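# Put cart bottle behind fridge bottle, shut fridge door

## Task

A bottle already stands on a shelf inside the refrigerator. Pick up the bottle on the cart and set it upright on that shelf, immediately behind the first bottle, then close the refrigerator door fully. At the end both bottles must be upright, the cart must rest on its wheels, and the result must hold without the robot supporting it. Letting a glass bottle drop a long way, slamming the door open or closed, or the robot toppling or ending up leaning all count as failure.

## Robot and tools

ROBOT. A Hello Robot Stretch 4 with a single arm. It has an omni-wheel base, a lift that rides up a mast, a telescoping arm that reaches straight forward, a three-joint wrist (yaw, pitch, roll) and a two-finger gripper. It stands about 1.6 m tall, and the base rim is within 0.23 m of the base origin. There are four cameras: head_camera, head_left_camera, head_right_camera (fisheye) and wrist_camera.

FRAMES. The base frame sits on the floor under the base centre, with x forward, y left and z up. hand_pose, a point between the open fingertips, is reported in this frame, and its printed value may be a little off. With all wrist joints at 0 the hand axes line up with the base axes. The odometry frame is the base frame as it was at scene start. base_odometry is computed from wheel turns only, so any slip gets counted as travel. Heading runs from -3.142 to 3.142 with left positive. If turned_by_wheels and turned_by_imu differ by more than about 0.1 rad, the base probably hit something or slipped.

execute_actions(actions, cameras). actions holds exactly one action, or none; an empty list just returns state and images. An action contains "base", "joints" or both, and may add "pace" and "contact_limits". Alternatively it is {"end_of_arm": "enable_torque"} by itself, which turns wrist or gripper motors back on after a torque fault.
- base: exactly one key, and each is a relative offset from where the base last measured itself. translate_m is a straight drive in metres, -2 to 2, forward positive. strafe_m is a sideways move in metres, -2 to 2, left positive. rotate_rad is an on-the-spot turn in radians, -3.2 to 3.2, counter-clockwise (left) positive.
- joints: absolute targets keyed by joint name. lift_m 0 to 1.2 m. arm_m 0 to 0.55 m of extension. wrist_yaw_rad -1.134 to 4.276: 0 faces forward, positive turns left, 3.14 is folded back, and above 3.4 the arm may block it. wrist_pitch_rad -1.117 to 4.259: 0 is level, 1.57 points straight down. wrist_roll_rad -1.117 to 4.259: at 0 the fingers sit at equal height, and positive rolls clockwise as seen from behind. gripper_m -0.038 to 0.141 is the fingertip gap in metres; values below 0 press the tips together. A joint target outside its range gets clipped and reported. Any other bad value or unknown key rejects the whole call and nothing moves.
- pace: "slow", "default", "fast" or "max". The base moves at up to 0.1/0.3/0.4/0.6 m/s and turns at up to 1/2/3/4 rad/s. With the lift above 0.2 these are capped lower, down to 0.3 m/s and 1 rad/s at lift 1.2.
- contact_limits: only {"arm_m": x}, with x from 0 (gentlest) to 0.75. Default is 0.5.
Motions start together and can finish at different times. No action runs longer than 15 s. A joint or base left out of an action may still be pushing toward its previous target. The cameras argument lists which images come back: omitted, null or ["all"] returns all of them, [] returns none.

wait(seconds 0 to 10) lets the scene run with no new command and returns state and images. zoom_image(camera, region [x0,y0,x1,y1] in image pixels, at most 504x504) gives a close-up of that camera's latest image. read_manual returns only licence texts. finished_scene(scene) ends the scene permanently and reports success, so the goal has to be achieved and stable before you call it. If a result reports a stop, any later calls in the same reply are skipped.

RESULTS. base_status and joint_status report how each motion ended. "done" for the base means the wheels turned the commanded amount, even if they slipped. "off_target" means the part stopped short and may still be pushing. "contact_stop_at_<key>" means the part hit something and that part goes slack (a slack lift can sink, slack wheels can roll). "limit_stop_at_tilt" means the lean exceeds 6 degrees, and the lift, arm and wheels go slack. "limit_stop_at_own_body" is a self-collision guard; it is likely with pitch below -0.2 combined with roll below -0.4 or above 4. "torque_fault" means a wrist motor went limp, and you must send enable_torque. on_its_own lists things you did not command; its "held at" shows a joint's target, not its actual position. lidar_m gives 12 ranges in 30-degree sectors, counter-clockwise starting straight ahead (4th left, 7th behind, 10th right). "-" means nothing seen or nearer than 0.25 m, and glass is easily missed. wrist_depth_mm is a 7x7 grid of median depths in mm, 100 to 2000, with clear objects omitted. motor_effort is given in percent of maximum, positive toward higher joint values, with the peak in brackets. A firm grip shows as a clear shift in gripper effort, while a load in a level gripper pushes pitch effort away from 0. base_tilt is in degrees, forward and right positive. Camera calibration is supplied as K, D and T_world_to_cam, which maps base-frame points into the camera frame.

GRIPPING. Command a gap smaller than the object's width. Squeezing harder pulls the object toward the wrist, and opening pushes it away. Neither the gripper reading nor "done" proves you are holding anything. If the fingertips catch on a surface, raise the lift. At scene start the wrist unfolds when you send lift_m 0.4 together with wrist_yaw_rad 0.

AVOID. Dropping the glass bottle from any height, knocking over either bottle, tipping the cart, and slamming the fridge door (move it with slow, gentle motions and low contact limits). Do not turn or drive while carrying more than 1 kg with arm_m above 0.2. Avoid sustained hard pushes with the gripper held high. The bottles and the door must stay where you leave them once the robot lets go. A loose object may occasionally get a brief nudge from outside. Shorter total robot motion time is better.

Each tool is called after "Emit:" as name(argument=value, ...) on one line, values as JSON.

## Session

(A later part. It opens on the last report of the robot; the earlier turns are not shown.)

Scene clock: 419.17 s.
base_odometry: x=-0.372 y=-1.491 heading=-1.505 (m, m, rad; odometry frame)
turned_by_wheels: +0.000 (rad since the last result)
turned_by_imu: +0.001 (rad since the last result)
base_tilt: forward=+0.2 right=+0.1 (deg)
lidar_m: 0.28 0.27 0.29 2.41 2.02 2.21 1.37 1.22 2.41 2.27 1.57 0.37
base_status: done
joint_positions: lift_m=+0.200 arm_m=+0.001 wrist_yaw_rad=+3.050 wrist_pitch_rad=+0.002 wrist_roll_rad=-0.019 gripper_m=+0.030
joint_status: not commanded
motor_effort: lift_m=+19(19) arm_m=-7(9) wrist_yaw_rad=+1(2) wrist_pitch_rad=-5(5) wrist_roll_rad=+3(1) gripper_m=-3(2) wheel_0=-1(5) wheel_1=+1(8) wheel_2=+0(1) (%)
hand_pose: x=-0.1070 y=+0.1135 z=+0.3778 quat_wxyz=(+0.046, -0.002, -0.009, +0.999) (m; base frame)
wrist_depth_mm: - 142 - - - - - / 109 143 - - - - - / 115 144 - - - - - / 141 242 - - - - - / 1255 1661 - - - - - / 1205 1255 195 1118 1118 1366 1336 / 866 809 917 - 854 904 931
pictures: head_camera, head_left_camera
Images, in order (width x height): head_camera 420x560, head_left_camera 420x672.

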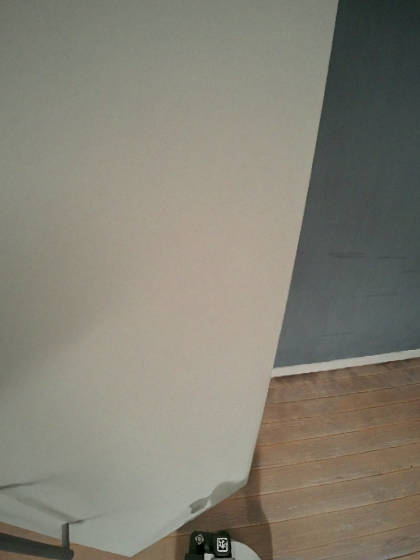

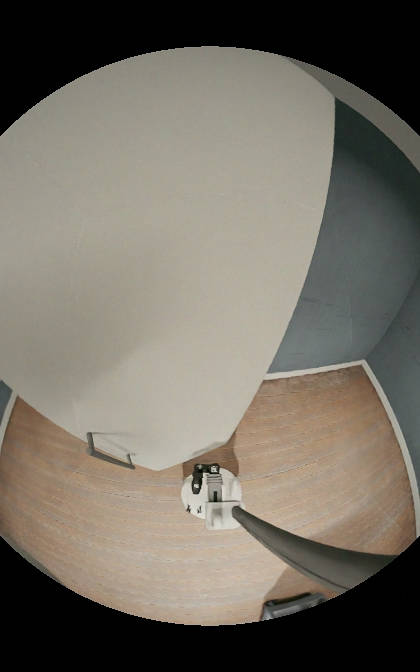

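Emit:
execute_actions(actions=[{"base":{"strafe_m":0.3},"pace":"slow"}], cameras=["head_left_camera"])

Emit:
execute_actions(actions=[{"base":{"translate_m":0.1},"pace":"slow"}], cameras=["head_left_camera","head_right_camera"])

Scene clock: 430.63 s.
base_odometry: x=-0.072 y=-1.471 heading=-1.505 (m, m, rad; odometry frame)
turned_by_wheels: +0.000 (rad since the last result)
turned_by_imu: +0.000 (rad since the last result)
base_tilt: forward=+0.1 right=+0.0 (deg)
lidar_m: 0.33 0.29 1.30 2.10 1.76 1.80 2.73 1.35 2.78 2.57 0.56 0.37
base_status: done
joint_positions: lift_m=+0.200 arm_m=+0.001 wrist_yaw_rad=+3.050 wrist_pitch_rad=+0.002 wrist_roll_rad=-0.019 gripper_m=+0.030
joint_status: not commanded
motor_effort: lift_m=+19(19) arm_m=-7(8) wrist_yaw_rad=+2(1) wrist_pitch_rad=-6(6) wrist_roll_rad=-2(1) gripper_m=-3(4) wheel_0=-1(5) wheel_1=+1(5) wheel_2=+0(1) (%)
hand_pose: x=-0.1070 y=+0.1135 z=+0.3778 quat_wxyz=(+0.046, -0.002, -0.009, +0.999) (m; base frame)
wrist_depth_mm: - 142 - - - - - / 109 143 - - - - 1863 / 115 144 - - - - - / 141 242 - - - - - / 1499 1983 - - - - - / 1205 1255 195 1118 1138 1336 1366 / 854 809 931 - 854 917 946
pictures: head_left_camera
Images, in order (width x height): head_left_camera 420x672.

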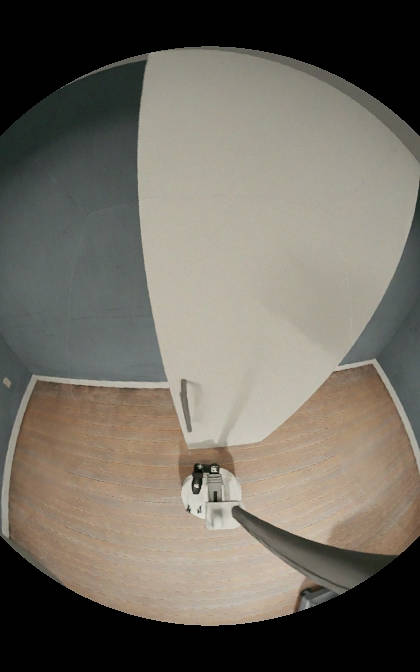

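Scene clock: 432.93 s.
base_odometry: x=-0.066 y=-1.571 heading=-1.505 (m, m, rad; odometry frame)
turned_by_wheels: +0.000 (rad since the last result)
turned_by_imu: -0.001 (rad since the last result)
base_tilt: forward=+0.2 right=+0.0 (deg)
lidar_m: 0.25 0.25 1.17 2.13 1.94 1.88 2.82 1.41 2.78 2.55 0.40 0.26
base_status: done
joint_positions: lift_m=+0.200 arm_m=+0.001 wrist_yaw_rad=+3.050 wrist_pitch_rad=+0.002 wrist_roll_rad=-0.019 gripper_m=+0.030
joint_status: not commanded
motor_effort: lift_m=+19(19) arm_m=-8(7) wrist_yaw_rad=+1(2) wrist_pitch_rad=-6(6) wrist_roll_rad=+3(2) gripper_m=-3(2) wheel_0=+0(1) wheel_1=+1(3) wheel_2=+0(5) (%)
hand_pose: x=-0.1070 y=+0.1135 z=+0.3778 quat_wxyz=(+0.046, -0.002, -0.009, +0.999) (m; base frame)
wrist_depth_mm: - 142 - - - - - / 109 143 - - - - - / 115 144 - - - - - / 141 242 - - - - - / 1576 1983 - - - - - / 1205 1255 195 1098 1138 1336 1336 / 854 820 931 - 842 904 931
pictures: head_left_camera, head_right_camera
Images, in order (width x height): head_left_camera 420x672, head_right_camera 420x672.

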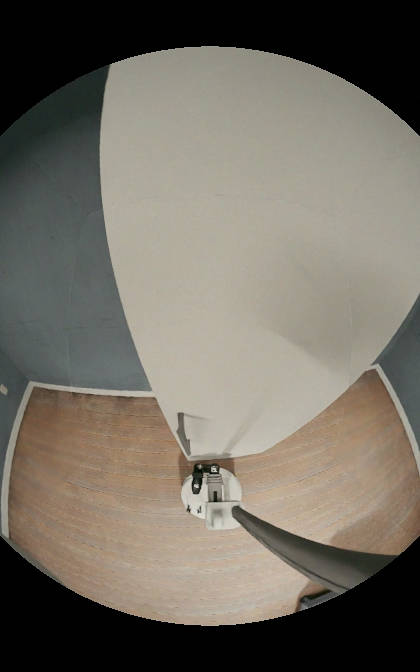

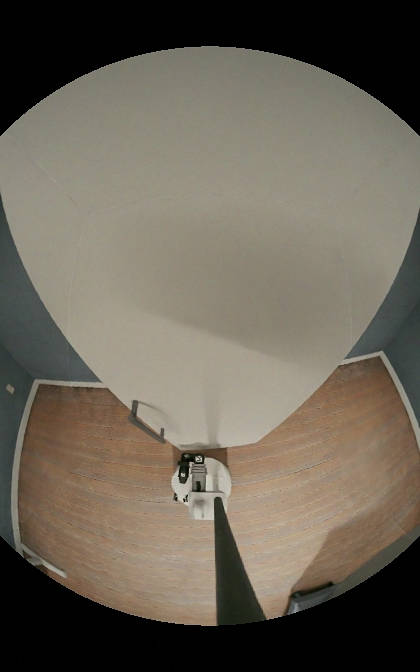

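Door seems nearly closed; the head is near the handle height-free. Push a bit more.

Emit:
execute_actions(actions=[{"base":{"translate_m":0.04},"pace":"slow"}], cameras=[])

Emit:
execute_actions(actions=[{"base":{"translate_m":-0.5}}])

Scene clock: 438.57 s.
base_odometry: x=-0.063 y=-1.611 heading=-1.505 (m, m, rad; odometry frame)
turned_by_wheels: +0.000 (rad since the last result)
turned_by_imu: -0.001 (rad since the last result)
base_tilt: forward=+0.1 right=+0.0 (deg)
lidar_m: - 0.25 1.09 2.12 2.00 1.89 2.85 1.50 2.72 2.55 0.33 0.25
base_status: done
joint_positions: lift_m=+0.200 arm_m=+0.001 wrist_yaw_rad=+3.050 wrist_pitch_rad=+0.002 wrist_roll_rad=-0.019 gripper_m=+0.030
joint_status: not commanded
motor_effort: lift_m=+19(19) arm_m=-7(8) wrist_yaw_rad=+2(2) wrist_pitch_rad=-6(6) wrist_roll_rad=+4(1) gripper_m=-3(2) wheel_0=+1(3) wheel_1=+1(4) wheel_2=+0(5) (%)
hand_pose: x=-0.1070 y=+0.1135 z=+0.3778 quat_wxyz=(+0.046, -0.002, -0.009, +0.999) (m; base frame)
wrist_depth_mm: - 143 - - - - - / 109 143 - - - - - / 115 144 - - - - - / 141 243 - - - - - / 1499 1983 - - - - - / 1205 1255 195 1138 1098 1336 1366 / 854 809 931 - 854 904 931
pictures: none
No camera images: the call's "cameras" was empty. Leave "cameras" out to get every camera's image.

Scene clock: 441.73 s.
base_odometry: x=-0.096 y=-1.112 heading=-1.505 (m, m, rad; odometry frame)
turned_by_wheels: +0.000 (rad since the last result)
turned_by_imu: +0.001 (rad since the last result)
base_tilt: forward=+0.2 right=+0.0 (deg)
lidar_m: 0.66 1.35 1.79 2.07 1.55 1.77 2.36 1.04 1.18 2.59 2.07 0.73
base_status: done
joint_positions: lift_m=+0.200 arm_m=+0.001 wrist_yaw_rad=+3.050 wrist_pitch_rad=+0.002 wrist_roll_rad=-0.019 gripper_m=+0.030
joint_status: not commanded
motor_effort: lift_m=+20(19) arm_m=-7(7) wrist_yaw_rad=+2(2) wrist_pitch_rad=-6(6) wrist_roll_rad=+1(1) gripper_m=-4(4) wheel_0=+2(4) wheel_1=+1(6) wheel_2=-2(8) (%)
hand_pose: x=-0.1070 y=+0.1135 z=+0.3777 quat_wxyz=(+0.046, -0.002, -0.009, +0.999) (m; base frame)
wrist_depth_mm: - 142 - - - - - / 109 143 - - - - 1661 / 115 144 - - - - - / 141 242 - - - - - / 1464 - - - - - - / 1229 1229 195 1118 1118 1336 1366 / 842 809 931 - 854 904 931
pictures: head_camera, head_left_camera, head_right_camera, wrist_camera
camera_calibration (this result's frames):
wrist_camera: T_world_to_cam=[[0.106232, 0.993522, 0.0403663, -0.126403], [0.0249665, 0.0379181, -0.998969, 0.426549], [-0.994028, 0.10713, -0.0207767, 0.120907], [0, 0, 0, 1]] pos_world=[0.122963, 0.0964574, 0.433724]
Images, in order (width x height): head_camera 420x560, head_left_camera 420x672, head_right_camera 420x672, wrist_camera 616x392.

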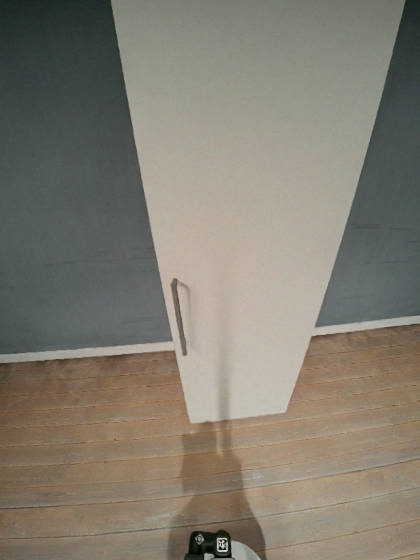

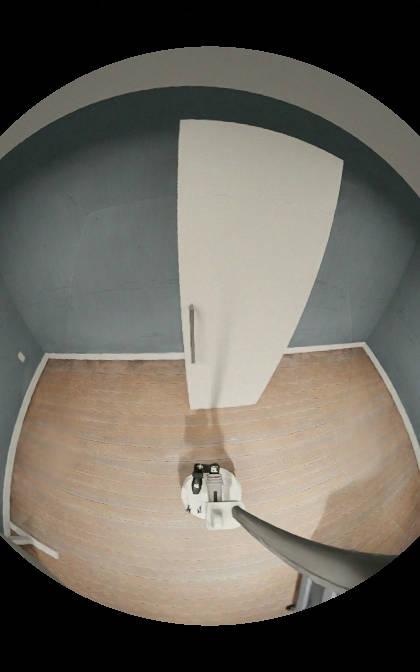

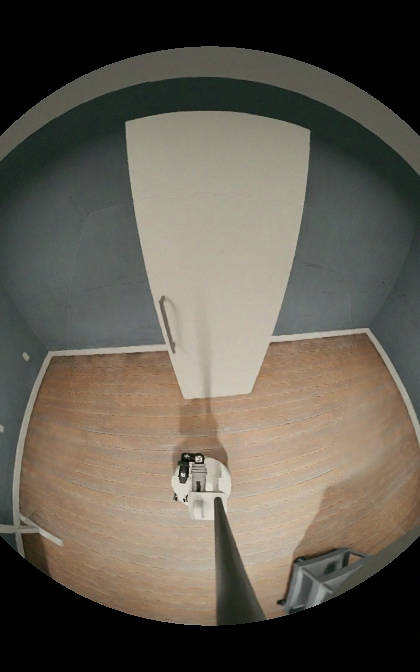

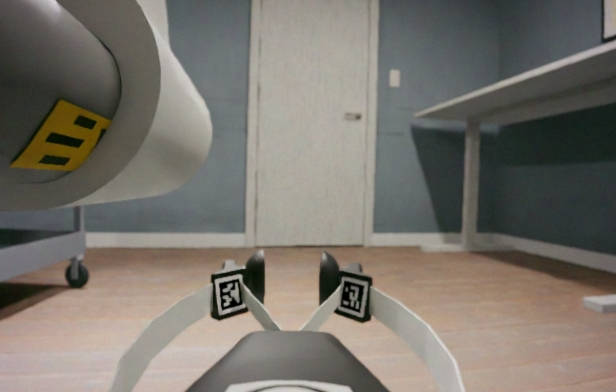

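Emit:
execute_actions(actions=[{"base":{"translate_m":0.48}}], cameras=[])

Emit:
execute_actions(actions=[{"base":{"translate_m":0.07},"pace":"slow"}], cameras=["head_left_camera"])

Scene clock: 452.70 s.
base_odometry: x=-0.064 y=-1.591 heading=-1.505 (m, m, rad; odometry frame)
turned_by_wheels: +0.000 (rad since the last result)
turned_by_imu: -0.003 (rad since the last result)
base_tilt: forward=+0.2 right=+0.0 (deg)
lidar_m: 0.25 0.25 1.11 2.11 1.96 1.87 2.86 1.45 2.75 2.55 0.37 0.25
base_status: done
joint_positions: lift_m=+0.200 arm_m=+0.001 wrist_yaw_rad=+3.050 wrist_pitch_rad=+0.002 wrist_roll_rad=-0.019 gripper_m=+0.030
joint_status: not commanded
motor_effort: lift_m=+20(19) arm_m=-7(8) wrist_yaw_rad=+2(1) wrist_pitch_rad=-5(5) wrist_roll_rad=+2(1) gripper_m=-3(3) wheel_0=-1(4) wheel_1=-2(3) wheel_2=+0(9) (%)
hand_pose: x=-0.1070 y=+0.1135 z=+0.3777 quat_wxyz=(+0.046, -0.002, -0.009, +0.999) (m; base frame)
wrist_depth_mm: - 142 - - - - - / 109 143 - - - - - / 115 144 - - - - - / 141 242 - - - - - / 1576 1983 - - - - - / 1205 1255 195 1098 1138 1366 1366 / 866 809 931 - 831 904 931
pictures: none
No camera images: the call's "cameras" was empty. Leave "cameras" out to get every camera's image.

Scene clock: 455.07 s.
base_odometry: x=-0.017 y=-1.630 heading=-1.396 (m, m, rad; odometry frame)
turned_by_wheels: +0.109 (rad since the last result)
turned_by_imu: +0.167 (rad since the last result)
base_tilt: forward=+0.2 right=+0.0 (deg)
lidar_m: 0.25 0.26 1.30 2.06 1.83 2.10 1.70 1.49 2.68 2.45 0.26 0.25
base_status: translate_m contact_stop (by the wheels' count: +0.045 of +0.070)
joint_positions: lift_m=+0.200 arm_m=+0.000 wrist_yaw_rad=+3.050 wrist_pitch_rad=+0.002 wrist_roll_rad=-0.019 gripper_m=+0.030
joint_status: not commanded
on_its_own: the wheels are slack since a contact_stop
motor_effort: lift_m=+21(21) arm_m=+0(8) wrist_yaw_rad=+1(37) wrist_pitch_rad=-6(8) wrist_roll_rad=+3(2) gripper_m=-3(2) wheel_0=+0(19) wheel_1=+0(30) wheel_2=+0(34) (%)
hand_pose: x=-0.1083 y=+0.1134 z=+0.3776 quat_wxyz=(+0.046, -0.002, -0.009, +0.999) (m; base frame)
wrist_depth_mm: - 141 - - - - - / 109 142 - - - - - / 115 142 - - - - - / 140 242 - - - - - / 1661 1756 - - - - - / 1182 1255 195 1098 1098 1366 1336 / 854 820 917 - 854 891 931
pictures: head_left_camera
Images, in order (width x height): head_left_camera 420x672.

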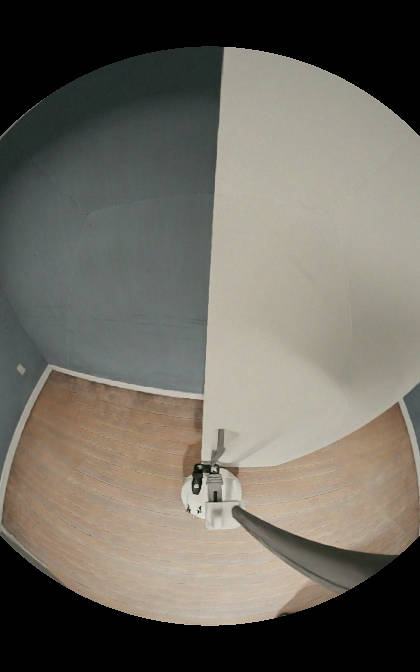

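Bottomed out: door is shut. Back away and verify.

Emit:
execute_actions(actions=[{"base":{"translate_m":-0.3}}], cameras=["head_left_camera","head_camera"])

Scene clock: 460.60 s.
base_odometry: x=-0.069 y=-1.335 heading=-1.396 (m, m, rad; odometry frame)
turned_by_wheels: +0.000 (rad since the last result)
turned_by_imu: +0.000 (rad since the last result)
base_tilt: forward=+0.1 right=+0.0 (deg)
lidar_m: 0.44 1.16 1.77 2.09 1.65 2.11 1.52 1.23 2.66 2.58 0.65 0.48
base_status: done
joint_positions: lift_m=+0.200 arm_m=+0.000 wrist_yaw_rad=+3.050 wrist_pitch_rad=+0.002 wrist_roll_rad=-0.019 gripper_m=+0.030
joint_status: not commanded
motor_effort: lift_m=+21(20) arm_m=+0(1) wrist_yaw_rad=+1(1) wrist_pitch_rad=-6(6) wrist_roll_rad=+2(1) gripper_m=-4(4) wheel_0=+1(5) wheel_1=-1(5) wheel_2=-1(8) (%)
hand_pose: x=-0.1083 y=+0.1134 z=+0.3776 quat_wxyz=(+0.046, -0.002, -0.009, +0.999) (m; base frame)
wrist_depth_mm: - 141 - - - - - / 108 142 - - - - - / 115 143 - - - - - / 140 242 - - - - - / 1229 1756 - - - - - / 1205 1255 195 1098 1118 1366 1336 / 854 809 931 - 854 904 946
pictures: head_camera, head_left_camera
Images, in order (width x height): head_camera 420x560, head_left_camera 420x672.

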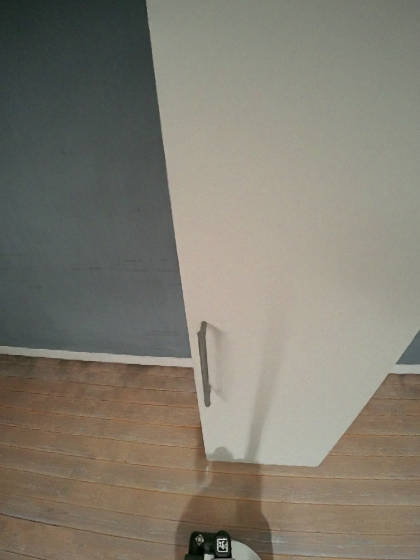

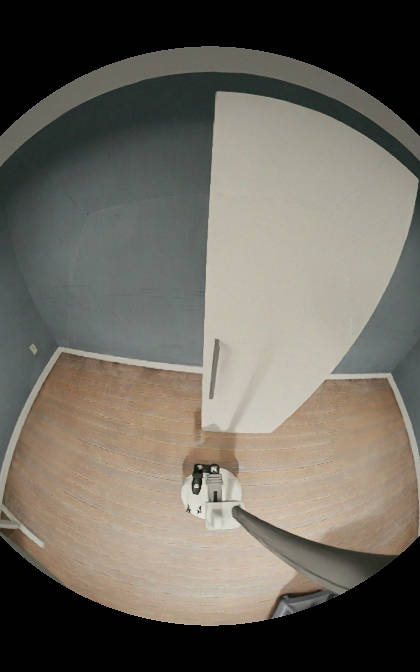

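Emit:
finished_scene(scene=1)

The scene is finished: the task was done.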